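# Lay duct in covered trench and close its cover

## Task

Put the duct down inside the trench that has a cover, then close that cover again. It only counts if the duct and the closed cover stay in place on their own, with no arm holding anything, so finish by opening the grippers and moving the arms away.

## Robot and tools

Robots: three identical i2rt Big YAM arms named arm1, arm2 and arm3. Each has six revolute joints, a two-finger gripper and a wrist camera (arm1_cam_wrist, arm2_cam_wrist, arm3_cam_wrist). Two fixed room cameras, cam_high and cam_low, belong to no arm. The hand can reach roughly 1.0 m from the joint1 axis. A loose object may occasionally get a brief shove from outside.

Frames: one shared scene frame, origin on the floor, +z up. "hand" is the point midway between the fingertips (URDF link pinch). The hand's z axis runs along the fingers and its y axis is the opening/closing direction. Hand poses are computed from each arm's true foot pose, which is never printed. Camera calibration lines use OpenCV conventions: K in pixels of a 504x504 image, distortion D, T_world_to_cam as a 4x4 in metres mapping scene coordinates into the camera frame, and pos_world as the camera position. Expect small per-scene offsets (a couple of degrees, under a centimetre for room cameras); wrist camera poses also inherit joint reading errors.

execute_actions: arguments "actions" (a list holding exactly one action, or empty) and optional "cameras". An action is an object keyed by arm name; each arm entry holds "joints", an object of absolute joint targets (not offsets), one number per named joint, and any subset of joints may be given. Joints and ranges: joint1_rad -2.879 to 2.879 (base yaw, positive counter-clockwise seen from above, 0 faces where the foot faces); joint2_rad 0 to 3.141 (shoulder, 0 has the upper arm pointing back about level, increasing lifts it up then forward); joint3_rad 0 to 3.019 (elbow, 0 folded, increasing opens); joint4_rad -1.692 to 1.57 (hand pitch, positive tips fingers up); joint5_rad -1.57 to 1.57 (hand sideways swing, positive to the arm's right); joint6_rad -2.094 to 2.094 (hand roll, positive clockwise viewed from behind the hand); gripper_m 0 to 0.093 metres, the fingertip gap. Joint units are radians. Arrival tolerances are about ±0.045, 0.14, 0.09, 0.055, 0.03, 0.035 rad and ±0.003 m. All commanded motions start at once and may finish at different times; one action runs at most 15 s. Joints move at unequal speeds, so the hand can sweep a wide path between postures. A joint or arm left out keeps pushing toward its previous target. Any unknown key or out-of-range value rejects the whole call and nothing moves. "cameras" lists names from arm1_cam_wrist, arm2_cam_wrist, arm3_cam_wrist, cam_high, cam_low or "all"; omitted, null or ["all"] gives every camera, [] gives none. An empty actions list just returns state and images.

wait: "seconds" from 0 to 10; commands nothing new and returns the same state and images.

zoom_image: "camera" and "region" [x0, y0, x1, y1] in pixels of that camera's latest full image, top-left origin, at most 504 by 504. Gives a closer view; moves nothing.

read_manual: optional "section", only "licences"; returns licence text.

finished_scene: "scene" integer (the current scene number). Ends the scene irreversibly after the robots hold the last command and reports success; the next scene's task comes in its result. Call it only once the goal holds by itself.

Results: per arm, joint_positions (radians, gripper in metres), joint torques (drive output in arm-joint order, with offset, scale and noise, nonzero even in free air), and joint_status per commanded joint. Status words: "off_target" means it stopped short and may still push; "contact_stop" and "time_out" mean the joint gave up its target and holds where it stopped, except a timed-out joint may keep a target near its position (within 0.375, 0.375, 0.113, 0.225, 0.075, 0.3 rad for joints 1 to 6) and keep pushing, listed in on_its_own, where "held at" means the held target, not the position. A "joint command not followed" line, usually with "cause:", means a self/inter-arm collision check blocked that arm's joint targets (its gripper target still runs); those joints read "not_followed" and may be retried on later actions until a valid target is given. That line never appears on calls without an action. The "pictures" line names the cameras in image order. MOTOR HOT appears from 85 °C; at 100 °C an OVER-TEMPERATURE FAULT drops the whole arm, and unfinished keys read "limit_stop_at_motor_heat" (resend the target). A stop reported in one call cancels later motion, wait and finished_scene calls in the same reply.

Cautions: the arms do not halt on contact and can push hard, so relieve a stalled joint by commanding its reported position; a tiny change from the current position might not move at all. Sustained load heats motors, even while you are thinking, and the robot keeps its last command during that time. A hard press between two arms fails the run and a hard impact may too; the collision check can react late and ignores fingers, gripper housings and wrist cameras, and nothing reports arm-to-arm contact. Arms act independently and do not wait for one another. Never knock objects out of the work area or onto the floor; avoid drops, slips and slamming. The gripper force limit is roughly 50 to 62 N per pad, lower on some units. A joint carrying a load may sag after stopping. Shorter robot motion time is better.

Each tool is called as a command line: name --argument value for each argument, lists and objects as JSON in quotes; but a table of rows of numbers goes row by row, as --pt "numbers of a row", without its own name.

## Session

execute_actions --actions '[]'

Scene clock: 0.00 s.
Joint torques (N m, as the arm reports them, + toward a larger angle): no reading
Motor temperatures (°C, as the motors report them): arm1=[22 25 25 24 25 23] | arm2=[22 23 23 23 24 25] | arm3=[25 24 25 25 24 23]
arm1.joint_positions: joint1_rad=+0.127 joint2_rad=+0.617 joint3_rad=+1.476 joint4_rad=-1.439 joint5_rad=-0.258 joint6_rad=-0.484 gripper_m=+0.095
arm1.joint_status: not commanded
arm1.hand: x=-0.0746 y=-0.4214 z=+1.3355 quat_wxyz=(-0.319, +0.806, -0.345, -0.359) (m; scene frame)
arm2.joint_positions: joint1_rad=-0.346 joint2_rad=+0.620 joint3_rad=+1.396 joint4_rad=-1.405 joint5_rad=-0.110 joint6_rad=-0.160 gripper_m=+0.095
arm2.joint_status: not commanded
arm2.hand: x=-0.4599 y=-0.2394 z=+1.2917 quat_wxyz=(-0.372, +0.580, -0.672, -0.271) (m; scene frame)
arm3.joint_positions: joint1_rad=+0.173 joint2_rad=+0.542 joint3_rad=+1.397 joint4_rad=-1.236 joint5_rad=+0.127 joint6_rad=+0.043 gripper_m=+0.095
arm3.joint_status: not commanded
arm3.hand: x=+0.4949 y=-0.2433 z=+1.4073 quat_wxyz=(-0.384, +0.611, -0.556, -0.413) (m; scene frame)
pictures: arm1_cam_wrist, arm2_cam_wrist, arm3_cam_wrist, cam_high, cam_low
Images, in order (width x height): arm1_cam_wrist 504x504, arm2_cam_wrist 504x504, arm3_cam_wrist 504x504, cam_high 504x504, cam_low 504x504.

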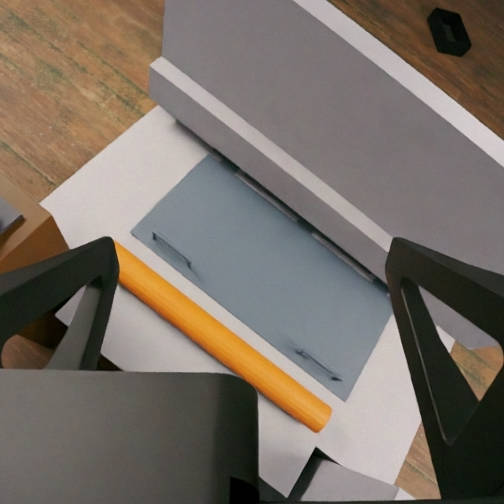

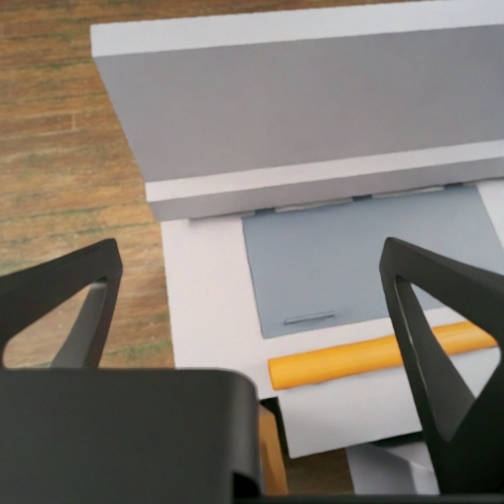

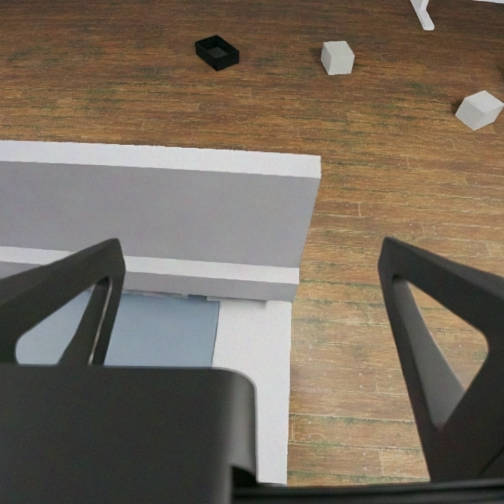

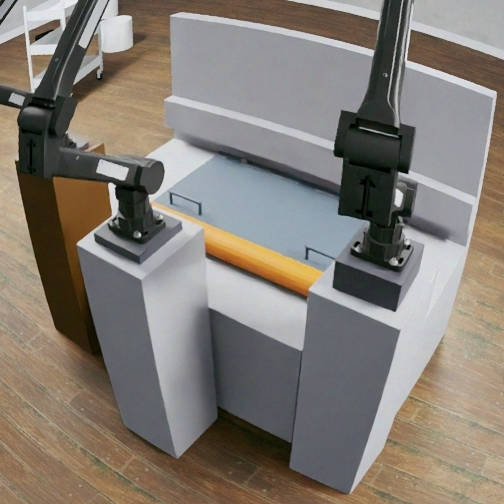

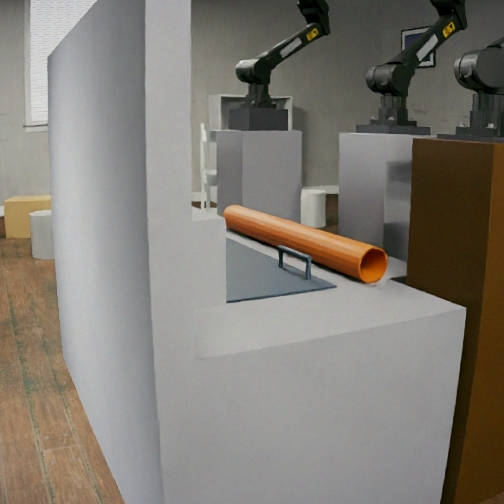

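execute_actions --actions '[{"arm2":{"joints":{"joint1_rad":-0.74,"joint2_rad":2.029,"joint3_rad":0.841,"joint4_rad":-0.383,"joint5_rad":0,"joint6_rad":0.812,"gripper_m":0.06}},"arm3":{"joints":{"joint1_rad":0.711,"joint2_rad":2.213,"joint3_rad":0.881,"joint4_rad":-0.239,"joint5_rad":0,"joint6_rad":-0.812,"gripper_m":0.06}},"arm1":{"joints":{"joint1_rad":0,"joint5_rad":0,"joint6_rad":0,"joint4_rad":-1.6}}}]'

zoom_image --camera "cam_low" --region '[200,160,420,320]'

Scene clock: 47.33 s.
Joint torques (N m, as the arm reports them, + toward a larger angle): arm1=[-1.6   2.13  8.01  1.    0.03  0.04] | arm2=[  0.09 -11.78   2.71   0.95  -0.02   0.04] | arm3=[ -1.21 -14.17   3.1    0.75  -0.17  -0.15]
Motor temperatures (°C, as the motors report them): arm1=[22 25 29 25 25 23] | arm2=[22 24 28 23 24 25] | arm3=[25 24 28 25 24 23]
arm1.joint_positions: joint1_rad=+0.003 joint2_rad=+0.617 joint3_rad=+1.476 joint4_rad=-1.588 joint5_rad=-0.002 joint6_rad=-0.009 gripper_m=+0.095
arm1.joint_status: all done
arm1.hand: x=-0.0060 y=-0.4314 z=+1.3039 quat_wxyz=(-0.288, +0.655, -0.638, -0.286) (m; scene frame)
arm2.joint_positions: joint1_rad=-0.736 joint2_rad=+2.031 joint3_rad=+0.842 joint4_rad=-0.394 joint5_rad=-0.001 joint6_rad=+0.803 gripper_m=+0.060
arm2.joint_status: all done
arm2.hand: x=-0.2523 y=-0.1642 z=+0.6031 quat_wxyz=(+0.003, +0.007, -1.000, -0.001) (m; scene frame)
arm3.joint_positions: joint1_rad=+0.714 joint2_rad=+2.212 joint3_rad=+0.876 joint4_rad=-0.253 joint5_rad=+0.001 joint6_rad=-0.798 gripper_m=+0.060
arm3.joint_status: all done
arm3.hand: x=+0.2531 y=-0.1680 z=+0.6024 quat_wxyz=(+0.003, +1.000, -0.006, +0.007) (m; scene frame)
pictures: arm1_cam_wrist, arm2_cam_wrist, arm3_cam_wrist, cam_high, cam_low
camera_calibration (this result's frames):
arm1_cam_wrist: T_world_to_cam=[[0.999432, 0.0302952, 0.0147621, 0.00121616], [0.0326287, -0.979464, -0.198961, -0.156242], [0.00843138, 0.19933, -0.979896, 1.48538], [0, 0, 0, 1]] pos_world=[-0.00864127, -0.449149, 1.42441]
arm2_cam_wrist: T_world_to_cam=[[0.019319, -0.999789, -0.00694753, -0.15709], [-0.805634, -0.0196818, 0.592087, -0.560689], [-0.592099, -0.00584139, -0.805844, 0.456502], [0, 0, 0, 1]] pos_world=[-0.17838, -0.165426, 0.698755]
arm3_cam_wrist: T_world_to_cam=[[0.00764283, 0.999867, -0.0143886, 0.175641], [0.803121, 0.00243509, 0.595811, -0.552395], [0.595767, -0.0161095, -0.802996, 0.452147], [0, 0, 0, 1]] pos_world=[0.172923, -0.166988, 0.694722]
Images, in order (width x height): arm1_cam_wrist 504x504, arm2_cam_wrist 504x504, arm3_cam_wrist 504x504, cam_high 504x504, cam_low 504x504.

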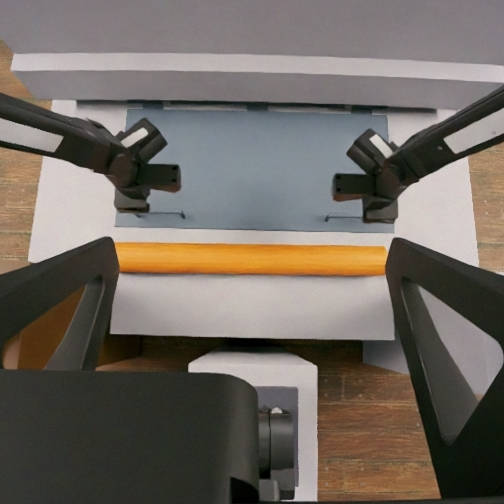

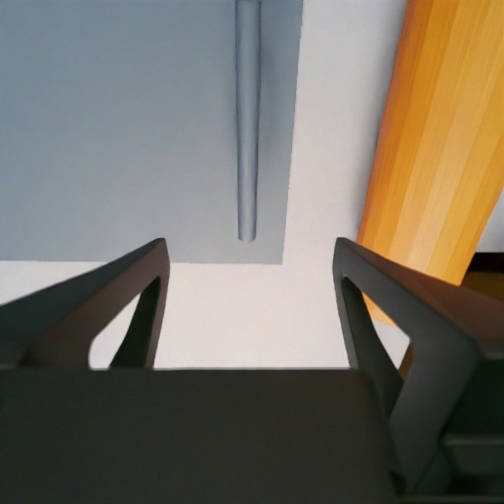

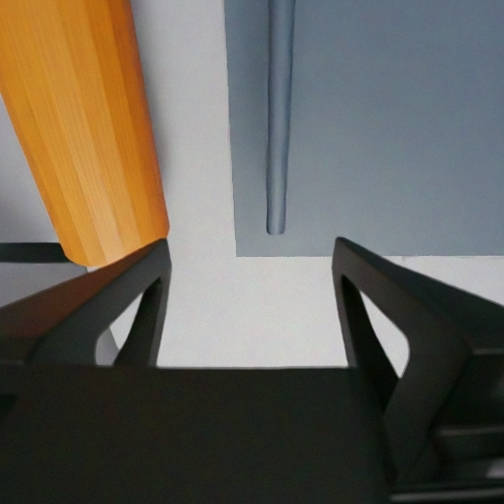

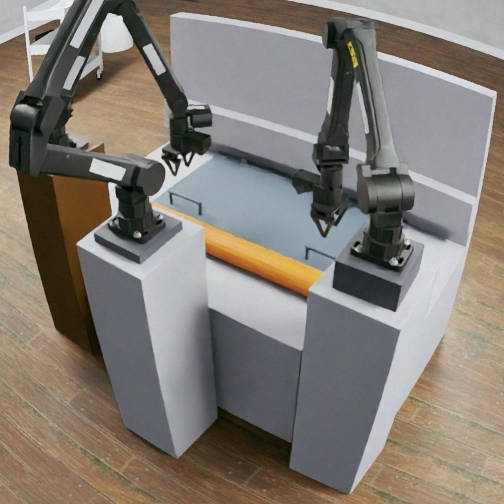

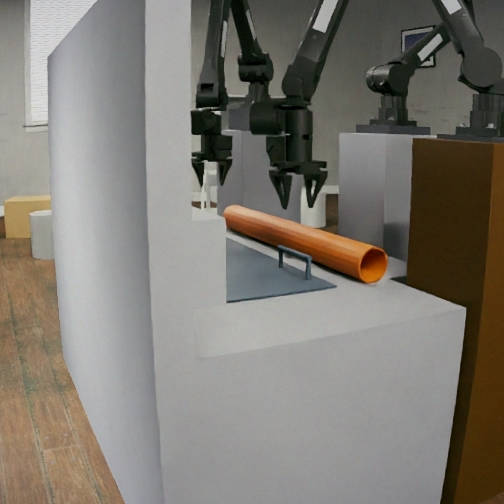

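Region (200, 160, 420, 320) of cam_low's 504x504 image, scaled by 2.291, with more detail than that image has; it fills the top 367 rows of this view, and the rest is white.

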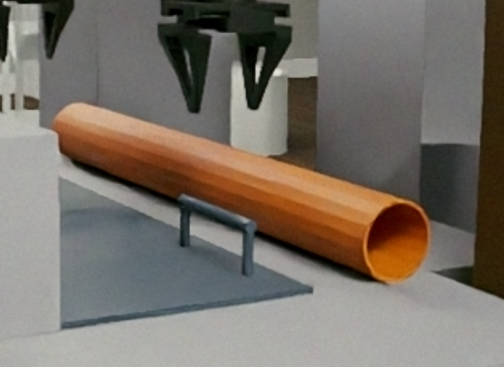

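execute_actions --actions '[{"arm2":{"joints":{"joint2_rad":2.355,"joint3_rad":0.932,"joint4_rad":-0.148}},"arm3":{"joints":{"joint1_rad":0.689,"joint2_rad":2.536,"joint3_rad":1.046,"joint4_rad":-0.081,"joint6_rad":-0.835}}}]' --cameras '["arm2_cam_wrist","arm3_cam_wrist","cam_low"]'

zoom_image --camera "cam_low" --region '[200,160,420,320]'

Scene clock: 68.87 s.
Joint torques (N m, as the arm reports them, + toward a larger angle): arm1=[-1.6   2.1   8.05  0.97  0.05  0.05] | arm2=[ -0.09 -13.3    1.4    0.87   0.     0.02] | arm3=[ -1.42 -11.22   1.08   0.52   0.03  -0.17]
Motor temperatures (°C, as the motors report them): arm1=[22 25 29 25 25 23] | arm2=[22 25 25 23 24 25] | arm3=[25 25 26 25 24 23]
arm1.joint_positions: joint1_rad=+0.003 joint2_rad=+0.617 joint3_rad=+1.476 joint4_rad=-1.588 joint5_rad=-0.002 joint6_rad=-0.009 gripper_m=+0.095
arm1.joint_status: not commanded
arm1.hand: x=-0.0060 y=-0.4314 z=+1.3039 quat_wxyz=(-0.288, +0.655, -0.638, -0.286) (m; scene frame)
arm2.joint_positions: joint1_rad=-0.736 joint2_rad=+2.369 joint3_rad=+0.928 joint4_rad=-0.159 joint5_rad=-0.001 joint6_rad=+0.804 gripper_m=+0.060
arm2.joint_status: all done
arm2.hand: x=-0.2572 y=-0.1688 z=+0.4852 quat_wxyz=(+0.009, +0.007, -1.000, +0.006) (m; scene frame)
arm3.joint_positions: joint1_rad=+0.695 joint2_rad=+2.473 joint3_rad=+1.055 joint4_rad=-0.086 joint5_rad=-0.005 joint6_rad=-0.818 gripper_m=+0.060
arm3.joint_status: all done
arm3.hand: x=+0.2251 y=-0.1274 z=+0.5157 quat_wxyz=(-0.026, +0.999, -0.005, -0.024) (m; scene frame)
pictures: arm2_cam_wrist, arm3_cam_wrist, cam_low
camera_calibration (this result's frames):
arm2_cam_wrist: T_world_to_cam=[[0.0186127, -0.999811, 0.00562841, -0.168679], [-0.798479, -0.0114762, 0.601914, -0.496469], [-0.601735, -0.0156974, -0.798541, 0.350909], [0, 0, 0, 1]] pos_world=[-0.182126, -0.168837, 0.579996]
arm3_cam_wrist: T_world_to_cam=[[0.00646763, 0.99901, 0.0440092, 0.10402], [0.838629, -0.0293901, 0.54391, -0.463547], [0.544665, 0.0333896, -0.837989, 0.435747], [0, 0, 0, 1]] pos_world=[0.150734, -0.13209, 0.612701]
Images, in order (width x height): arm2_cam_wrist 504x504, arm3_cam_wrist 504x504, cam_low 504x504.

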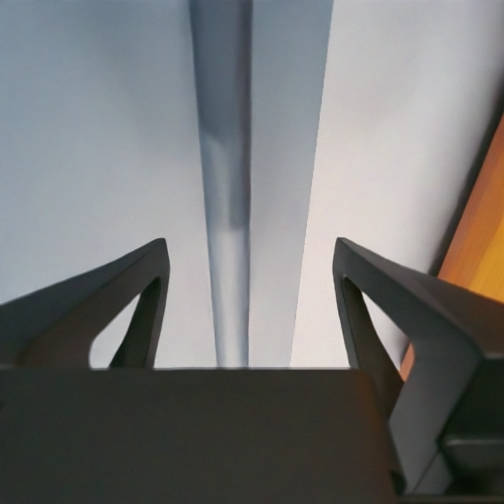

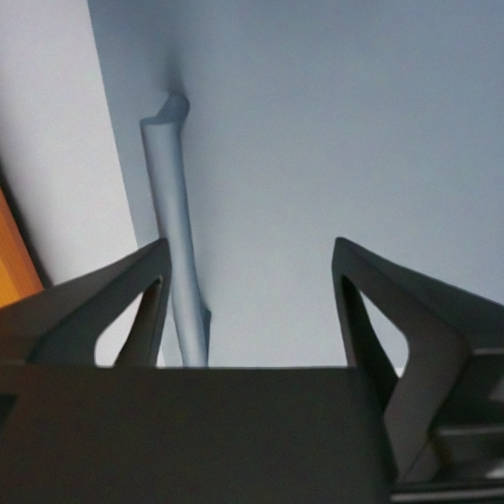

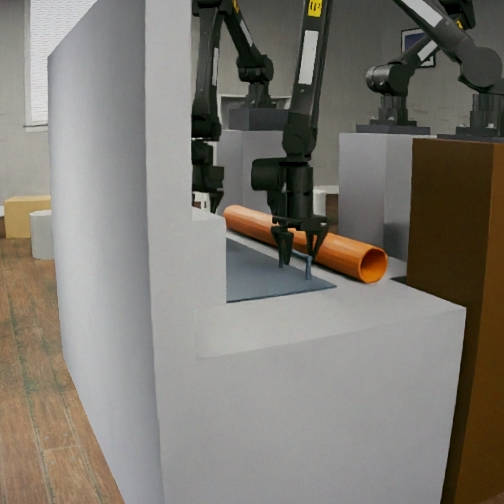

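Region (200, 160, 420, 320) of cam_low's 504x504 image, scaled by 2.291, with more detail than that image has; it fills the top 367 rows of this view, and the rest is white.

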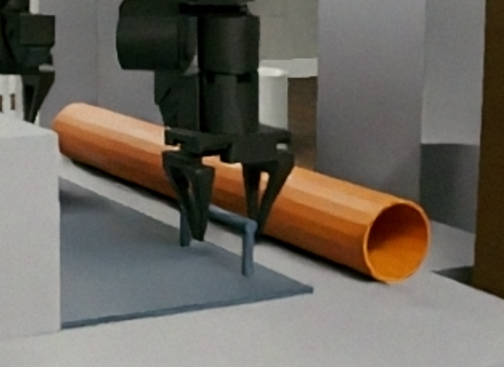

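execute_actions --actions '[{"arm2":{"joints":{"joint2_rad":2.345,"gripper_m":0}},"arm3":{"joints":{"joint2_rad":2.44,"joint3_rad":0.99,"gripper_m":0.08}}}]' --cameras '[]'

execute_actions --actions '[{"arm3":{"joints":{"joint2_rad":2.53,"joint3_rad":1.04}}}]' --cameras '["arm2_cam_wrist","arm3_cam_wrist"]'

Scene clock: 78.73 s.
Joint torques (N m, as the arm reports them, + toward a larger angle): arm1=[-1.6   2.12  7.99  0.98  0.04  0.05] | arm2=[ -0.68 -14.2    1.27   0.36   0.49  -0.02] | arm3=[ -1.43 -17.13   1.85   0.35  -0.06  -0.15]
Motor temperatures (°C, as the motors report them): arm1=[22 25 29 25 25 23] | arm2=[22 25 25 23 24 25] | arm3=[25 25 26 25 24 23]
arm1.joint_positions: joint1_rad=+0.003 joint2_rad=+0.617 joint3_rad=+1.476 joint4_rad=-1.588 joint5_rad=-0.002 joint6_rad=-0.009 gripper_m=+0.095
arm1.joint_status: not commanded
arm1.hand: x=-0.0060 y=-0.4314 z=+1.3039 quat_wxyz=(-0.288, +0.655, -0.638, -0.286) (m; scene frame)
arm2.joint_positions: joint1_rad=-0.734 joint2_rad=+2.369 joint3_rad=+0.933 joint4_rad=-0.151 joint5_rad=-0.014 joint6_rad=+0.811 gripper_m=+0.011
arm2.joint_status: gripper_m off_target (ended at +0.011, target +0.000); the others done
arm2.hand: x=-0.2559 y=-0.1629 z=+0.4854 quat_wxyz=(+0.009, +0.004, -1.000, -0.003) (m; scene frame)
arm3.joint_positions: joint1_rad=+0.694 joint2_rad=+2.469 joint3_rad=+0.984 joint4_rad=-0.085 joint5_rad=-0.002 joint6_rad=-0.821 gripper_m=+0.080
arm3.joint_status: all done
arm3.hand: x=+0.2545 y=-0.1585 z=+0.5132 quat_wxyz=(-0.003, +1.000, -0.004, -0.001) (m; scene frame)
pictures: none
No camera images: the call's "cameras" was empty. Leave "cameras" out to get every camera's image.

Scene clock: 79.60 s.
Joint torques (N m, as the arm reports them, + toward a larger angle): arm1=[-1.75  2.41  8.06  0.95  0.03  0.05] | arm2=[ -0.39 -14.31   1.1    0.65   0.45   0.06] | arm3=[ -1.34 -14.33   1.38   0.41  -0.06  -0.14]
Motor temperatures (°C, as the motors report them): arm1=[22 25 29 25 25 23] | arm2=[22 25 25 23 24 25] | arm3=[25 25 26 25 24 23]
arm1.joint_positions: joint1_rad=+0.003 joint2_rad=+0.617 joint3_rad=+1.476 joint4_rad=-1.588 joint5_rad=-0.002 joint6_rad=-0.009 gripper_m=+0.095
arm1.joint_status: not commanded
arm1.hand: x=-0.0060 y=-0.4314 z=+1.3039 quat_wxyz=(-0.288, +0.655, -0.638, -0.286) (m; scene frame)
arm2.joint_positions: joint1_rad=-0.734 joint2_rad=+2.369 joint3_rad=+0.933 joint4_rad=-0.151 joint5_rad=-0.014 joint6_rad=+0.811 gripper_m=+0.011
arm2.joint_status: not commanded
arm2.hand: x=-0.2559 y=-0.1629 z=+0.4854 quat_wxyz=(+0.009, +0.004, -1.000, -0.003) (m; scene frame)
arm3.joint_positions: joint1_rad=+0.694 joint2_rad=+2.515 joint3_rad=+1.041 joint4_rad=-0.085 joint5_rad=-0.002 joint6_rad=-0.821 gripper_m=+0.080
arm3.joint_status: all done
arm3.hand: x=+0.2445 y=-0.1475 z=+0.4977 quat_wxyz=(-0.006, +1.000, -0.003, -0.004) (m; scene frame)
pictures: arm2_cam_wrist, arm3_cam_wrist
camera_calibration (this result's frames):
arm2_cam_wrist: T_world_to_cam=[[0.0138134, -0.999825, -0.0125893, -0.155248], [-0.798535, -0.0186082, 0.601661, -0.496564], [-0.60179, 0.00174204, -0.798652, 0.354861], [0, 0, 0, 1]] pos_world=[-0.180828, -0.165079, 0.58022]
arm3_cam_wrist: T_world_to_cam=[[0.00319899, 0.999983, 0.00480416, 0.145236], [0.816233, -0.00538656, 0.577697, -0.478436], [0.577713, 0.00207326, -0.816237, 0.38722], [0, 0, 0, 1]] pos_world=[0.166348, -0.148613, 0.591757]
Images, in order (width x height): arm2_cam_wrist 504x504, arm3_cam_wrist 504x504.

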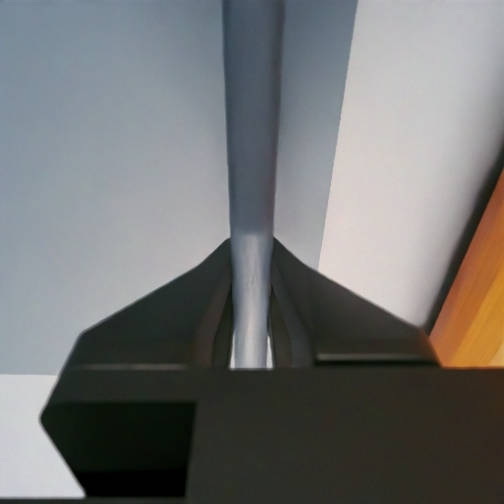

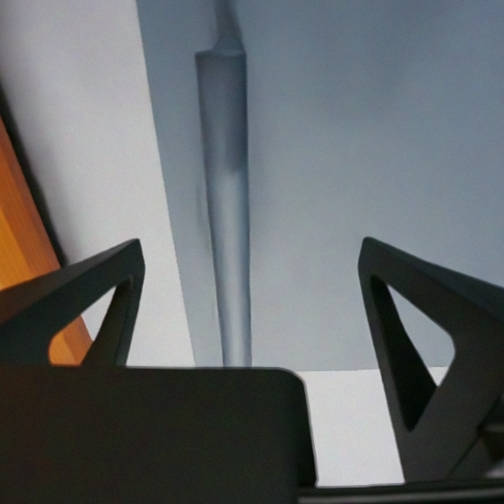

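execute_actions --actions '[{"arm3":{"joints":{"joint2_rad":2.56,"joint3_rad":1.05,"joint4_rad":-0.065,"gripper_m":0.04}}}]' --cameras '[]'

execute_actions --actions '[{"arm3":{"joints":{"gripper_m":0}}}]' --cameras '[]'

execute_actions --actions '[{"arm2":{"joints":{"joint1_rad":-0.696,"joint2_rad":2.125,"joint3_rad":0.909,"joint4_rad":-0.325,"joint6_rad":0.856}},"arm3":{"joints":{"joint1_rad":0.657,"joint2_rad":2.308,"joint3_rad":0.982,"joint4_rad":-0.215,"joint6_rad":-0.867}}}]'

Scene clock: 100.93 s.
Joint torques (N m, as the arm reports them, + toward a larger angle): arm1=[-1.47  1.96  8.03  1.    0.04  0.05] | arm2=[ -0.38 -14.91   0.98   0.43   0.46  -0.05] | arm3=[ -1.42 -14.42   1.69   0.75  -0.07  -0.14]
Motor temperatures (°C, as the motors report them): arm1=[22 25 29 25 25 23] | arm2=[22 26 24 23 25 25] | arm3=[25 25 25 25 24 23]
arm1.joint_positions: joint1_rad=+0.003 joint2_rad=+0.617 joint3_rad=+1.476 joint4_rad=-1.588 joint5_rad=-0.002 joint6_rad=-0.009 gripper_m=+0.095
arm1.joint_status: not commanded
arm1.hand: x=-0.0060 y=-0.4314 z=+1.3039 quat_wxyz=(-0.288, +0.655, -0.638, -0.286) (m; scene frame)
arm2.joint_positions: joint1_rad=-0.734 joint2_rad=+2.369 joint3_rad=+0.933 joint4_rad=-0.151 joint5_rad=-0.014 joint6_rad=+0.811 gripper_m=+0.011
arm2.joint_status: not commanded
arm2.hand: x=-0.2559 y=-0.1629 z=+0.4854 quat_wxyz=(+0.009, +0.004, -1.000, -0.003) (m; scene frame)
arm3.joint_positions: joint1_rad=+0.694 joint2_rad=+2.545 joint3_rad=+1.044 joint4_rad=-0.079 joint5_rad=-0.002 joint6_rad=-0.821 gripper_m=+0.040
arm3.joint_status: all done
arm3.hand: x=+0.2515 y=-0.1550 z=+0.4864 quat_wxyz=(+0.001, +1.000, -0.003, +0.003) (m; scene frame)
pictures: none
No camera images: the call's "cameras" was empty. Leave "cameras" out to get every camera's image.

Scene clock: 101.50 s.
Joint torques (N m, as the arm reports them, + toward a larger angle): arm1=[-1.56  2.05  8.05  0.96  0.04  0.04] | arm2=[ -0.71 -14.65   0.91   0.48   0.51   0.  ] | arm3=[ -1.37 -14.28   1.53   0.67  -0.17  -0.09]
Motor temperatures (°C, as the motors report them): arm1=[22 25 29 25 25 23] | arm2=[22 26 24 23 25 25] | arm3=[25 25 25 25 24 23]
arm1.joint_positions: joint1_rad=+0.003 joint2_rad=+0.617 joint3_rad=+1.476 joint4_rad=-1.588 joint5_rad=-0.002 joint6_rad=-0.009 gripper_m=+0.095
arm1.joint_status: not commanded
arm1.hand: x=-0.0060 y=-0.4314 z=+1.3039 quat_wxyz=(-0.288, +0.655, -0.638, -0.286) (m; scene frame)
arm2.joint_positions: joint1_rad=-0.734 joint2_rad=+2.369 joint3_rad=+0.933 joint4_rad=-0.151 joint5_rad=-0.014 joint6_rad=+0.811 gripper_m=+0.011
arm2.joint_status: not commanded
arm2.hand: x=-0.2559 y=-0.1629 z=+0.4854 quat_wxyz=(+0.009, +0.004, -1.000, -0.003) (m; scene frame)
arm3.joint_positions: joint1_rad=+0.694 joint2_rad=+2.545 joint3_rad=+1.045 joint4_rad=-0.077 joint5_rad=+0.001 joint6_rad=-0.828 gripper_m=+0.011
arm3.joint_status: gripper_m off_target (ended at +0.011, target +0.000)
arm3.hand: x=+0.2514 y=-0.1542 z=+0.4863 quat_wxyz=(-0.001, +1.000, +0.000, +0.003) (m; scene frame)
pictures: none
No camera images: the call's "cameras" was empty. Leave "cameras" out to get every camera's image.

Scene clock: 102.53 s.
Joint torques (N m, as the arm reports them, + toward a larger angle): arm1=[-1.53  2.13  8.07  1.    0.03  0.04] | arm2=[ -0.2  -17.04   2.12   0.05  -0.33   0.13] | arm3=[ -1.18 -19.82   1.41  -0.37   0.34  -0.09]
Motor temperatures (°C, as the motors report them): arm1=[22 25 29 25 25 23] | arm2=[22 26 24 23 25 25] | arm3=[25 25 25 25 24 23]
arm1.joint_positions: joint1_rad=+0.003 joint2_rad=+0.617 joint3_rad=+1.476 joint4_rad=-1.588 joint5_rad=-0.002 joint6_rad=-0.009 gripper_m=+0.095
arm1.joint_status: not commanded
arm1.hand: x=-0.0060 y=-0.4314 z=+1.3039 quat_wxyz=(-0.288, +0.655, -0.638, -0.286) (m; scene frame)
arm2.joint_positions: joint1_rad=-0.700 joint2_rad=+2.191 joint3_rad=+0.911 joint4_rad=-0.314 joint5_rad=+0.006 joint6_rad=+0.848 gripper_m=+0.011
arm2.joint_status: all done
arm2.hand: x=-0.2547 y=-0.1471 z=+0.5512 quat_wxyz=(+0.004, +0.003, -1.000, +0.006) (m; scene frame)
arm3.joint_positions: joint1_rad=+0.662 joint2_rad=+2.368 joint3_rad=+0.988 joint4_rad=-0.201 joint5_rad=-0.013 joint6_rad=-0.860 gripper_m=+0.011
arm3.joint_status: all done
arm3.hand: x=+0.2514 y=-0.1389 z=+0.5519 quat_wxyz=(+0.006, +1.000, +0.000, -0.001) (m; scene frame)
pictures: arm1_cam_wrist, arm2_cam_wrist, arm3_cam_wrist, cam_high, cam_low
camera_calibration (this result's frames):
arm1_cam_wrist: T_world_to_cam=[[0.999432, 0.0302952, 0.0147621, 0.00121616], [0.0326287, -0.979464, -0.198961, -0.156242], [0.00843138, 0.19933, -0.979896, 1.48538], [0, 0, 0, 1]] pos_world=[-0.00864127, -0.449149, 1.42441]
arm2_cam_wrist: T_world_to_cam=[[0.0102661, -0.999924, 0.00680226, -0.150198], [-0.804734, -0.0042238, 0.593621, -0.52994], [-0.593547, -0.0115682, -0.804716, 0.411576], [0, 0, 0, 1]] pos_world=[-0.180629, -0.147664, 0.646807]
arm3_cam_wrist: T_world_to_cam=[[-0.00319089, 0.999813, -0.0190935, 0.151159], [0.812722, 0.0137177, 0.582491, -0.514532], [0.582643, -0.0136591, -0.812613, 0.42206], [0, 0, 0, 1]] pos_world=[0.172743, -0.138307, 0.645568]
Images, in order (width x height): arm1_cam_wrist 504x504, arm2_cam_wrist 504x504, arm3_cam_wrist 504x504, cam_high 504x504, cam_low 504x504.

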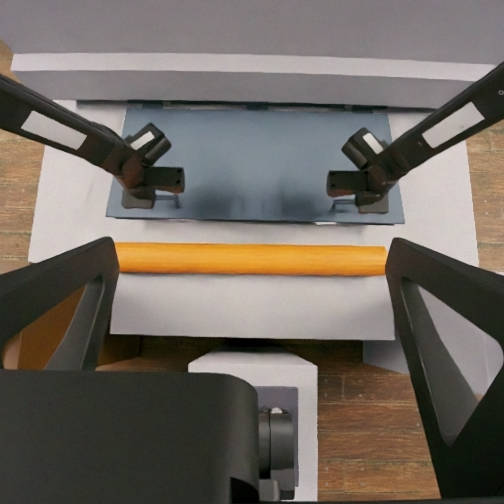

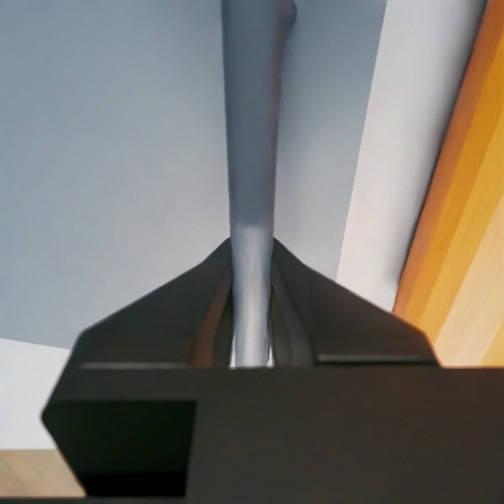

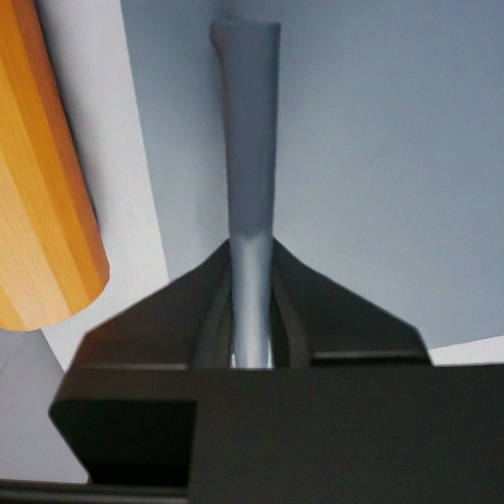

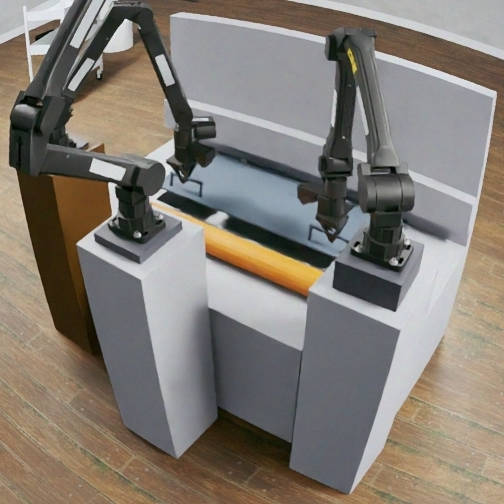

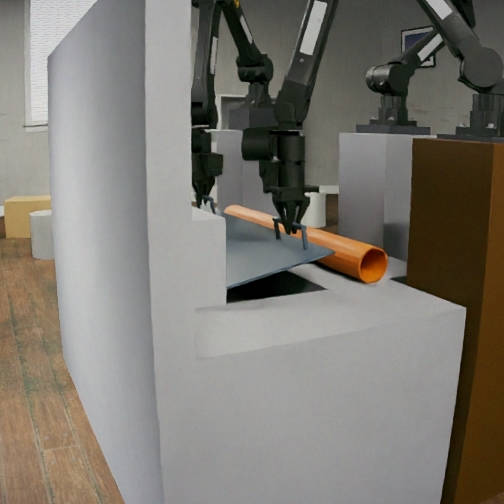

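execute_actions --actions '[{"arm2":{"joints":{"joint1_rad":-0.633,"joint2_rad":1.958,"joint3_rad":0.982,"joint4_rad":-0.545,"joint6_rad":0.919}},"arm3":{"joints":{"joint1_rad":0.596,"joint2_rad":2.126,"joint3_rad":1.022,"joint4_rad":-0.417,"joint6_rad":-0.928}},"arm1":{"joints":{"joint3_rad":0.68,"joint4_rad":-0.9,"joint6_rad":1.0}}}]' --cameras '[]'

execute_actions --actions '[{"arm2":{"joints":{"joint1_rad":-0.562,"joint2_rad":1.915,"joint3_rad":1.145,"joint4_rad":-0.74,"joint6_rad":0.99}},"arm3":{"joints":{"joint1_rad":0.527,"joint2_rad":2.06,"joint3_rad":1.16,"joint4_rad":-0.615,"joint6_rad":-0.997}},"arm1":{"joints":{"joint2_rad":1.3,"joint6_rad":1.578}}}]' --cameras '[]'

execute_actions --actions '[{"arm2":{"joints":{"joint1_rad":-0.491,"joint2_rad":2.0,"joint3_rad":1.37,"joint4_rad":-0.915,"joint6_rad":1.061}},"arm3":{"joints":{"joint1_rad":0.456,"joint2_rad":2.13,"joint3_rad":1.375,"joint4_rad":-0.8,"joint6_rad":-1.068}},"arm1":{"joints":{"joint2_rad":1.938,"joint4_rad":-0.313}}}]'

Scene clock: 119.53 s.
Joint torques (N m, as the arm reports them, + toward a larger angle): arm1=[-1.53 -2.21  9.17  1.83  0.09  0.  ] | arm2=[  0.83 -16.55   5.76  -0.87  -0.56   0.07] | arm3=[ -1.7  -19.87   5.49  -0.49   0.68  -0.13]
Motor temperatures (°C, as the motors report them): arm1=[22 25 30 25 25 23] | arm2=[22 27 25 23 25 25] | arm3=[25 26 25 25 24 23]
arm1.joint_positions: joint1_rad=+0.003 joint2_rad=+0.622 joint3_rad=+0.683 joint4_rad=-0.916 joint5_rad=-0.002 joint6_rad=+0.991 gripper_m=+0.095
arm1.joint_status: all done
arm1.hand: x=-0.0054 y=-0.3222 z=+1.0168 quat_wxyz=(-0.099, +0.275, -0.897, -0.332) (m; scene frame)
arm2.joint_positions: joint1_rad=-0.642 joint2_rad=+2.019 joint3_rad=+0.953 joint4_rad=-0.520 joint5_rad=+0.013 joint6_rad=+0.908 gripper_m=+0.011
arm2.joint_status: all done
arm2.hand: x=-0.2550 y=-0.1122 z=+0.6264 quat_wxyz=(-0.002, +0.002, -1.000, +0.006) (m; scene frame)
arm3.joint_positions: joint1_rad=+0.606 joint2_rad=+2.191 joint3_rad=+1.006 joint4_rad=-0.400 joint5_rad=-0.024 joint6_rad=-0.917 gripper_m=+0.011
arm3.joint_status: all done
arm3.hand: x=+0.2512 y=-0.1041 z=+0.6262 quat_wxyz=(+0.010, +1.000, +0.000, -0.005) (m; scene frame)
pictures: none
No camera images: the call's "cameras" was empty. Leave "cameras" out to get every camera's image.

Scene clock: 121.13 s.
Joint torques (N m, as the arm reports them, + toward a larger angle): arm1=[-1.72 -8.49  6.61  0.6   0.12  0.04] | arm2=[  3.56 -18.29   9.58   0.29  -1.38   0.24] | arm3=[ -3.88 -22.23  10.23  -0.16   1.11  -0.33]
Motor temperatures (°C, as the motors report them): arm1=[22 25 30 25 25 23] | arm2=[22 27 25 23 25 25] | arm3=[25 27 26 25 24 23]
arm1.joint_positions: joint1_rad=+0.003 joint2_rad=+1.296 joint3_rad=+0.683 joint4_rad=-0.911 joint5_rad=-0.002 joint6_rad=+1.569 gripper_m=+0.095
arm1.joint_status: all done
arm1.hand: x=-0.0041 y=-0.3115 z=+0.8209 quat_wxyz=(-0.002, +0.007, -1.000, -0.020) (m; scene frame)
arm2.joint_positions: joint1_rad=-0.598 joint2_rad=+1.996 joint3_rad=+1.073 joint4_rad=-0.736 joint5_rad=+0.033 joint6_rad=+0.959 gripper_m=+0.011
arm2.joint_status: all done
arm2.hand: x=-0.2554 y=-0.0861 z=+0.6626 quat_wxyz=(+0.010, -0.001, -0.999, +0.041) (m; scene frame)
arm3.joint_positions: joint1_rad=+0.566 joint2_rad=+2.149 joint3_rad=+1.105 joint4_rad=-0.610 joint5_rad=-0.037 joint6_rad=-0.963 gripper_m=+0.011
arm3.joint_status: all done
arm3.hand: x=+0.2517 y=-0.0786 z=+0.6622 quat_wxyz=(+0.042, +0.999, +0.002, +0.009) (m; scene frame)
pictures: none
No camera images: the call's "cameras" was empty. Leave "cameras" out to get every camera's image.

Scene clock: 123.23 s.
Joint torques (N m, as the arm reports them, + toward a larger angle): arm1=[ -1.56 -13.21   2.12   0.46   0.12   0.04] | arm2=[  5.54 -15.06  13.08   3.02  -2.08   0.42] | arm3=[ -5.88 -18.76  16.64   2.25   1.77  -0.47]
Motor temperatures (°C, as the motors report them): arm1=[22 25 29 25 25 23] | arm2=[22 27 27 23 25 25] | arm3=[25 27 26 25 25 23]
arm1.joint_positions: joint1_rad=+0.003 joint2_rad=+1.932 joint3_rad=+0.683 joint4_rad=-0.324 joint5_rad=-0.002 joint6_rad=+1.570 gripper_m=+0.095
arm1.joint_status: all done
arm1.hand: x=-0.0031 y=-0.2819 z=+0.6250 quat_wxyz=(-0.003, +0.007, -1.000, +0.005) (m; scene frame)
arm2.joint_positions: joint1_rad=-0.553 joint2_rad=+2.019 joint3_rad=+1.240 joint4_rad=-0.971 joint5_rad=+0.050 joint6_rad=+1.014 gripper_m=+0.011
arm2.joint_status: joint1_rad time_out (moved +0.045 of +0.107); joint3_rad time_out (moved +0.166 of +0.297); joint4_rad time_out (moved -0.236 of -0.179); joint6_rad time_out (moved +0.055 of +0.102); the others done
arm2.on_its_own: joint1_rad reads -0.553 and still pushes toward -0.491 since a time_out; joint3_rad reads +1.240 and still pushes toward +1.352 since a time_out; joint4_rad reads -0.971 and still pushes toward -0.915 since a time_out; joint6_rad reads +1.014 and still pushes toward +1.061 since a time_out
arm2.hand: x=-0.2556 y=-0.0543 z=+0.6973 quat_wxyz=(+0.025, -0.004, -0.996, +0.084) (m; scene frame)
arm3.joint_positions: joint1_rad=+0.519 joint2_rad=+2.156 joint3_rad=+1.263 joint4_rad=-0.861 joint5_rad=-0.057 joint6_rad=-1.021 gripper_m=+0.011
arm3.joint_status: joint1_rad time_out (moved -0.046 of -0.110); joint3_rad time_out (moved +0.158 of +0.270); joint4_rad time_out (moved -0.251 of -0.190); joint6_rad time_out (moved -0.057 of -0.105); the others done
arm3.on_its_own: joint1_rad reads +0.519 and still pushes toward +0.456 since a time_out; joint3_rad reads +1.263 and still pushes toward +1.375 since a time_out; joint4_rad reads -0.861 and still pushes toward -0.800 since a time_out; joint6_rad reads -1.021 and still pushes toward -1.068 since a time_out
arm3.hand: x=+0.2529 y=-0.0474 z=+0.6964 quat_wxyz=(+0.090, +0.996, +0.006, +0.025) (m; scene frame)
pictures: arm1_cam_wrist, arm2_cam_wrist, arm3_cam_wrist, cam_high, cam_low
camera_calibration (this result's frames):
arm1_cam_wrist: T_world_to_cam=[[0.0228255, -0.99973, 0.00424414, -0.282996], [-0.808374, -0.0159584, 0.588453, -0.368099], [-0.588226, -0.0168626, -0.808521, 0.620423], [0, 0, 0, 1]] pos_world=[0.0738473, -0.278332, 0.719435]
arm2_cam_wrist: T_world_to_cam=[[0.000212278, -0.9868, 0.161943, -0.168389], [-0.778899, 0.101399, 0.618898, -0.622312], [-0.627149, -0.126269, -0.768596, 0.489661], [0, 0, 0, 1]] pos_world=[-0.177592, -0.0412349, 0.788768]
arm3_cam_wrist: T_world_to_cam=[[-0.0106683, 0.982316, -0.186926, 0.180385], [0.780283, 0.125083, 0.612791, -0.608785], [0.625335, -0.139318, -0.767819, 0.491908], [0, 0, 0, 1]] pos_world=[0.169341, -0.0325153, 0.784473]
Images, in order (width x height): arm1_cam_wrist 504x504, arm2_cam_wrist 504x504, arm3_cam_wrist 504x504, cam_high 504x504, cam_low 504x504.

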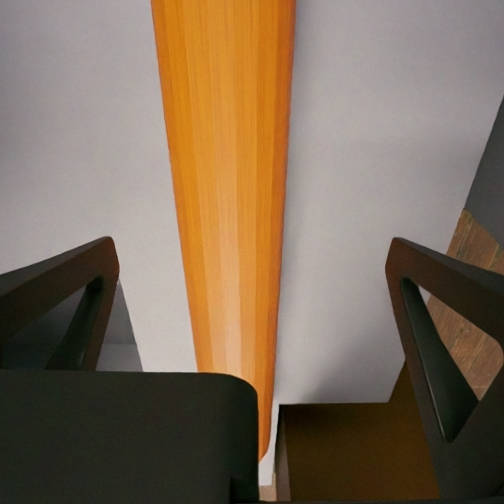

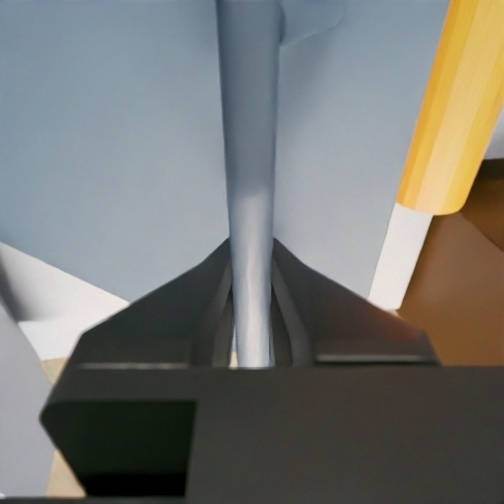

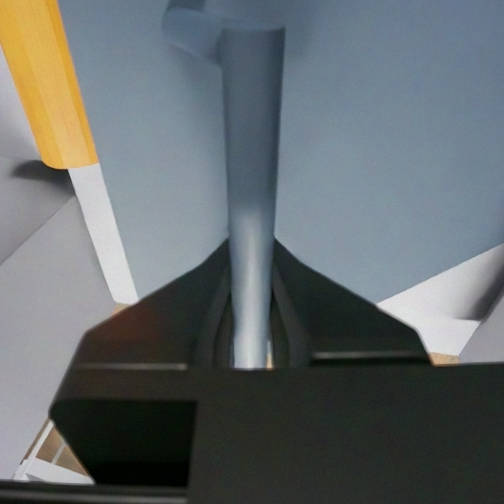

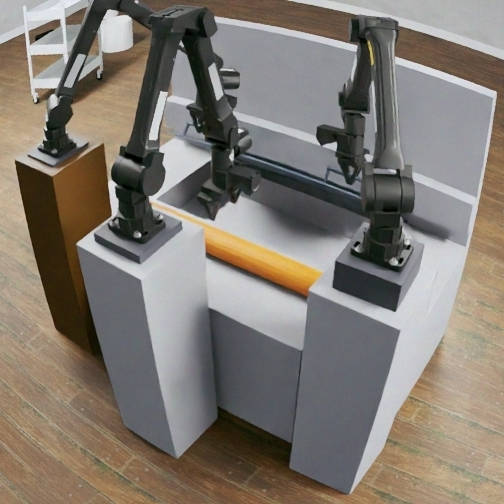

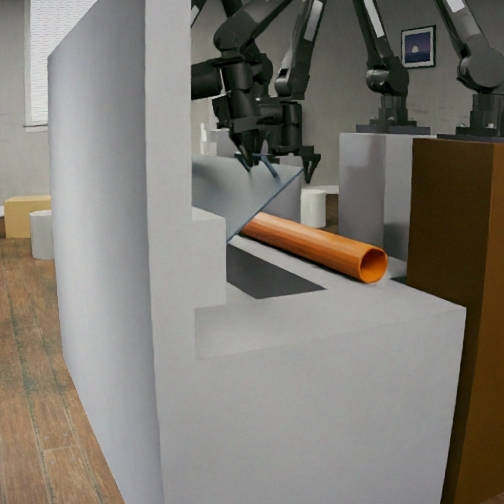

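execute_actions --actions '[{"arm2":{"joints":{"joint1_rad":-0.515,"joint2_rad":1.885,"joint3_rad":1.29,"joint4_rad":-0.904,"joint6_rad":1.033}},"arm3":{"joints":{"joint1_rad":0.48,"joint2_rad":2.01,"joint3_rad":1.285,"joint4_rad":-0.775,"joint6_rad":-1.039}},"arm1":{"joints":{"joint3_rad":0.479,"joint4_rad":0.2}}}]' --cameras '[]'

execute_actions --actions '[{"arm2":{"joints":{"joint1_rad":-0.46,"joint2_rad":1.99,"joint3_rad":1.51,"joint4_rad":-1.06,"joint6_rad":1.089}},"arm3":{"joints":{"joint1_rad":0.427,"joint2_rad":2.105,"joint3_rad":1.494,"joint4_rad":-0.94,"joint6_rad":-1.094}},"arm1":{"joints":{"joint2_rad":2.22,"joint4_rad":0.525}}}]' --cameras '["arm1_cam_wrist","cam_high","cam_low"]'

Scene clock: 146.10 s.
Joint torques (N m, as the arm reports them, + toward a larger angle): arm1=[ -1.7  -11.46   1.53   1.06   0.11   0.  ] | arm2=[  2.49 -20.42   8.94   2.13  -0.86   0.15] | arm3=[ -3.59 -23.99   9.96   1.49   0.66  -0.23]
Motor temperatures (°C, as the motors report them): arm1=[22 26 27 25 25 23] | arm2=[22 27 35 23 28 25] | arm3=[25 27 31 25 27 23]
arm1.joint_positions: joint1_rad=+0.003 joint2_rad=+1.932 joint3_rad=+0.473 joint4_rad=+0.186 joint5_rad=-0.002 joint6_rad=+1.571 gripper_m=+0.095
arm1.joint_status: all done
arm1.hand: x=-0.0030 y=-0.2869 z=+0.6187 quat_wxyz=(-0.002, +0.007, -0.989, -0.145) (m; scene frame)
arm2.joint_positions: joint1_rad=-0.546 joint2_rad=+1.982 joint3_rad=+1.240 joint4_rad=-0.941 joint5_rad=+0.021 joint6_rad=+1.011 gripper_m=+0.011
arm2.joint_status: all done
arm2.hand: x=-0.2548 y=-0.0379 z=+0.7133 quat_wxyz=(+0.019, -0.001, -0.999, +0.048) (m; scene frame)
arm3.joint_positions: joint1_rad=+0.513 joint2_rad=+2.111 joint3_rad=+1.247 joint4_rad=-0.813 joint5_rad=-0.023 joint6_rad=-1.017 gripper_m=+0.011
arm3.joint_status: all done
arm3.hand: x=+0.2525 y=-0.0307 z=+0.7125 quat_wxyz=(+0.048, +0.999, +0.003, +0.019) (m; scene frame)
pictures: none
No camera images: the call's "cameras" was empty. Leave "cameras" out to get every camera's image.

Scene clock: 148.20 s.
Joint torques (N m, as the arm reports them, + toward a larger angle): arm1=[ -1.63 -13.02  -0.97   1.15   0.11   0.01] | arm2=[  3.27 -16.68  13.26   1.99  -1.23   0.2 ] | arm3=[ -3.93 -20.16  15.43   1.61   0.93  -0.28]
Motor temperatures (°C, as the motors report them): arm1=[22 26 27 25 25 23] | arm2=[22 27 36 23 28 25] | arm3=[25 27 31 25 27 23]
arm1.joint_positions: joint1_rad=+0.003 joint2_rad=+2.220 joint3_rad=+0.476 joint4_rad=+0.511 joint5_rad=-0.002 joint6_rad=+1.571 gripper_m=+0.095
arm1.joint_status: all done
arm1.hand: x=-0.0023 y=-0.3011 z=+0.5556 quat_wxyz=(-0.001, +0.007, -0.986, -0.165) (m; scene frame)
arm2.joint_positions: joint1_rad=-0.499 joint2_rad=+2.019 joint3_rad=+1.407 joint4_rad=-1.097 joint5_rad=+0.029 joint6_rad=+1.060 gripper_m=+0.011
arm2.joint_status: joint3_rad time_out (moved +0.168 of +0.270); the others done
arm2.on_its_own: joint3_rad reads +1.407 and still pushes toward +1.510 since a time_out
arm2.hand: x=-0.2556 y=+0.0050 z=+0.7450 quat_wxyz=(+0.019, -0.001, -0.998, +0.063) (m; scene frame)
arm3.joint_positions: joint1_rad=+0.466 joint2_rad=+2.136 joint3_rad=+1.408 joint4_rad=-0.983 joint5_rad=-0.032 joint6_rad=-1.066 gripper_m=+0.011
arm3.joint_status: all done
arm3.hand: x=+0.2538 y=+0.0121 z=+0.7438 quat_wxyz=(+0.066, +0.998, +0.003, +0.021) (m; scene frame)
pictures: arm1_cam_wrist, cam_high, cam_low
camera_calibration (this result's frames):
arm1_cam_wrist: T_world_to_cam=[[0.0233178, -0.943664, -0.330084, -0.0993668], [-0.805647, -0.213232, 0.552689, -0.366466], [-0.591936, 0.253043, -0.765232, 0.621579], [0, 0, 0, 1]] pos_world=[0.07501, -0.329198, 0.645395]
Images, in order (width x height): arm1_cam_wrist 504x504, cam_high 504x504, cam_low 504x504.

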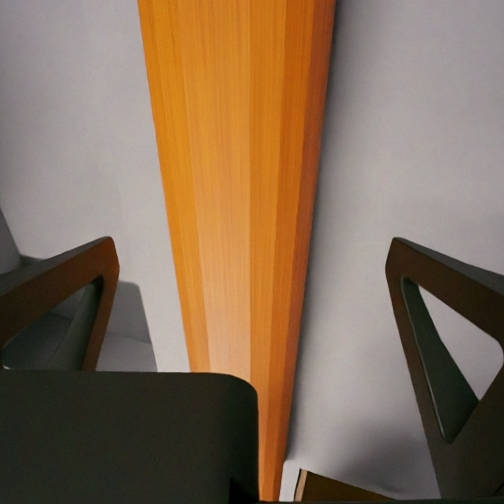

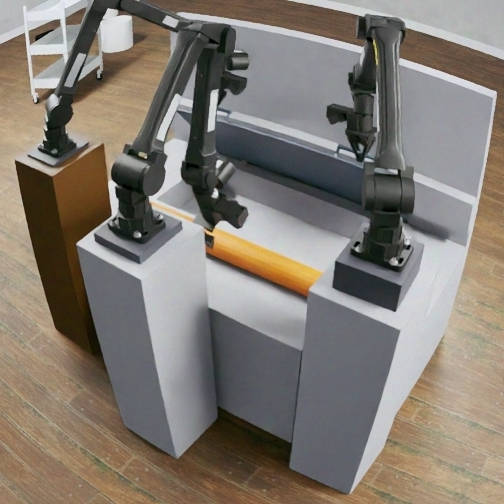

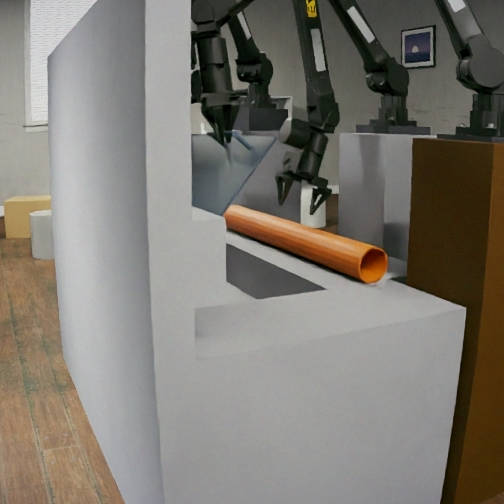

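execute_actions --actions '[{"arm1":{"joints":{"joint2_rad":2.34,"joint3_rad":0.575,"joint4_rad":0.57}}}]' --cameras '[]'

execute_actions --actions '[{"arm1":{"joints":{"joint2_rad":2.47,"joint3_rad":0.665,"joint4_rad":0.61}}}]' --cameras '["arm1_cam_wrist"]'

execute_actions --actions '[{"arm1":{"joints":{"gripper_m":0.03}}}]' --cameras '["cam_high","cam_low"]'

Scene clock: 159.77 s.
Joint torques (N m, as the arm reports them, + toward a larger angle): arm1=[ -1.67 -12.97  -1.34   1.1    0.11  -0.02] | arm2=[  2.9  -16.42  13.27   2.02  -1.24   0.23] | arm3=[ -3.97 -20.12  15.44   1.6    0.93  -0.29]
Motor temperatures (°C, as the motors report them): arm1=[22 26 27 25 25 23] | arm2=[22 28 38 23 28 25] | arm3=[25 27 32 25 26 23]
arm1.joint_positions: joint1_rad=+0.003 joint2_rad=+2.328 joint3_rad=+0.578 joint4_rad=+0.560 joint5_rad=-0.002 joint6_rad=+1.571 gripper_m=+0.095
arm1.joint_status: all done
arm1.hand: x=-0.0026 y=-0.2673 z=+0.5274 quat_wxyz=(-0.001, +0.007, -0.983, -0.186) (m; scene frame)
arm2.joint_positions: joint1_rad=-0.499 joint2_rad=+2.019 joint3_rad=+1.407 joint4_rad=-1.097 joint5_rad=+0.029 joint6_rad=+1.060 gripper_m=+0.011
arm2.joint_status: not commanded
arm2.on_its_own: joint3_rad reads +1.407 and still pushes toward +1.510 since a time_out
arm2.hand: x=-0.2556 y=+0.0050 z=+0.7450 quat_wxyz=(+0.019, -0.001, -0.998, +0.063) (m; scene frame)
arm3.joint_positions: joint1_rad=+0.466 joint2_rad=+2.136 joint3_rad=+1.408 joint4_rad=-0.983 joint5_rad=-0.032 joint6_rad=-1.066 gripper_m=+0.011
arm3.joint_status: not commanded
arm3.hand: x=+0.2538 y=+0.0121 z=+0.7438 quat_wxyz=(+0.066, +0.998, +0.003, +0.021) (m; scene frame)
pictures: none
No camera images: the call's "cameras" was empty. Leave "cameras" out to get every camera's image.

Scene clock: 160.67 s.
Joint torques (N m, as the arm reports them, + toward a larger angle): arm1=[ -1.58 -14.64  -1.46   1.23   0.11  -0.01] | arm2=[  3.79 -17.23  13.27   1.9   -1.24   0.21] | arm3=[ -3.95 -20.07  15.43   1.58   0.94  -0.29]
Motor temperatures (°C, as the motors report them): arm1=[22 26 27 25 25 23] | arm2=[22 28 38 23 28 25] | arm3=[25 27 32 25 26 23]
arm1.joint_positions: joint1_rad=+0.003 joint2_rad=+2.466 joint3_rad=+0.662 joint4_rad=+0.596 joint5_rad=-0.002 joint6_rad=+1.571 gripper_m=+0.095
arm1.joint_status: all done
arm1.hand: x=-0.0023 y=-0.2631 z=+0.4852 quat_wxyz=(-0.001, +0.007, -0.984, -0.177) (m; scene frame)
arm2.joint_positions: joint1_rad=-0.499 joint2_rad=+2.019 joint3_rad=+1.407 joint4_rad=-1.097 joint5_rad=+0.029 joint6_rad=+1.060 gripper_m=+0.011
arm2.joint_status: not commanded
arm2.on_its_own: joint3_rad reads +1.407 and still pushes toward +1.510 since a time_out
arm2.hand: x=-0.2556 y=+0.0050 z=+0.7450 quat_wxyz=(+0.019, -0.001, -0.998, +0.063) (m; scene frame)
arm3.joint_positions: joint1_rad=+0.466 joint2_rad=+2.136 joint3_rad=+1.408 joint4_rad=-0.983 joint5_rad=-0.032 joint6_rad=-1.066 gripper_m=+0.011
arm3.joint_status: not commanded
arm3.hand: x=+0.2538 y=+0.0121 z=+0.7438 quat_wxyz=(+0.066, +0.998, +0.003, +0.021) (m; scene frame)
pictures: arm1_cam_wrist
camera_calibration (this result's frames):
arm1_cam_wrist: T_world_to_cam=[[0.023375, -0.935052, -0.35374, -0.0729695], [-0.805434, -0.227222, 0.5474, -0.320578], [-0.592225, 0.272119, -0.758433, 0.559847], [0, 0, 0, 1]] pos_world=[0.0750572, -0.293418, 0.574279]
Images, in order (width x height): arm1_cam_wrist 504x504.

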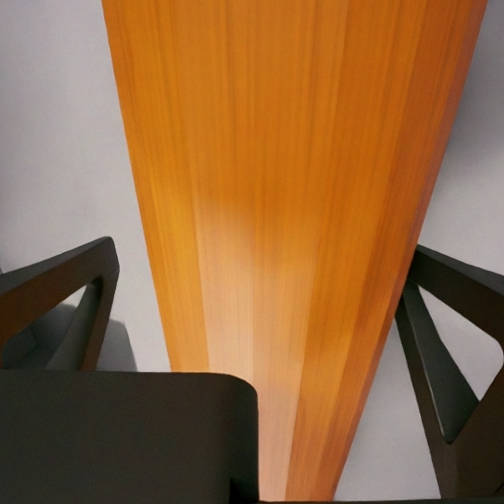

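Scene clock: 161.30 s.
Joint torques (N m, as the arm reports them, + toward a larger angle): arm1=[ -1.75 -14.8   -1.32   1.23   0.1   -0.02] | arm2=[  3.28 -17.49  13.22   1.85  -1.17   0.28] | arm3=[ -4.01 -20.03  15.43   1.62   0.93  -0.29]
Motor temperatures (°C, as the motors report them): arm1=[22 26 27 25 25 23] | arm2=[22 28 38 23 28 25] | arm3=[25 27 32 25 26 23]
arm1.joint_positions: joint1_rad=+0.003 joint2_rad=+2.468 joint3_rad=+0.659 joint4_rad=+0.596 joint5_rad=-0.001 joint6_rad=+1.573 gripper_m=+0.075
arm1.joint_status: gripper_m off_target (ended at +0.075, target +0.030)
arm1.hand: x=-0.0022 y=-0.2658 z=+0.4846 quat_wxyz=(-0.001, +0.006, -0.985, -0.175) (m; scene frame)
arm2.joint_positions: joint1_rad=-0.499 joint2_rad=+2.019 joint3_rad=+1.407 joint4_rad=-1.097 joint5_rad=+0.029 joint6_rad=+1.060 gripper_m=+0.011
arm2.joint_status: not commanded
arm2.on_its_own: joint3_rad reads +1.407 and still pushes toward +1.510 since a time_out
arm2.hand: x=-0.2556 y=+0.0050 z=+0.7450 quat_wxyz=(+0.019, -0.001, -0.998, +0.063) (m; scene frame)
arm3.joint_positions: joint1_rad=+0.466 joint2_rad=+2.136 joint3_rad=+1.408 joint4_rad=-0.983 joint5_rad=-0.032 joint6_rad=-1.066 gripper_m=+0.011
arm3.joint_status: not commanded
arm3.hand: x=+0.2538 y=+0.0121 z=+0.7438 quat_wxyz=(+0.066, +0.998, +0.003, +0.021) (m; scene frame)
pictures: cam_high, cam_low
Images, in order (width x height): cam_high 504x504, cam_low 504x504.

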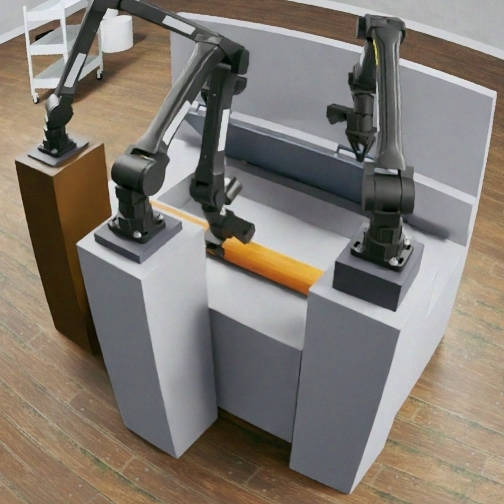

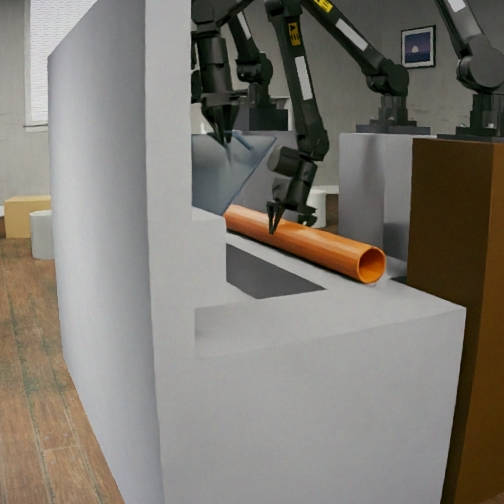

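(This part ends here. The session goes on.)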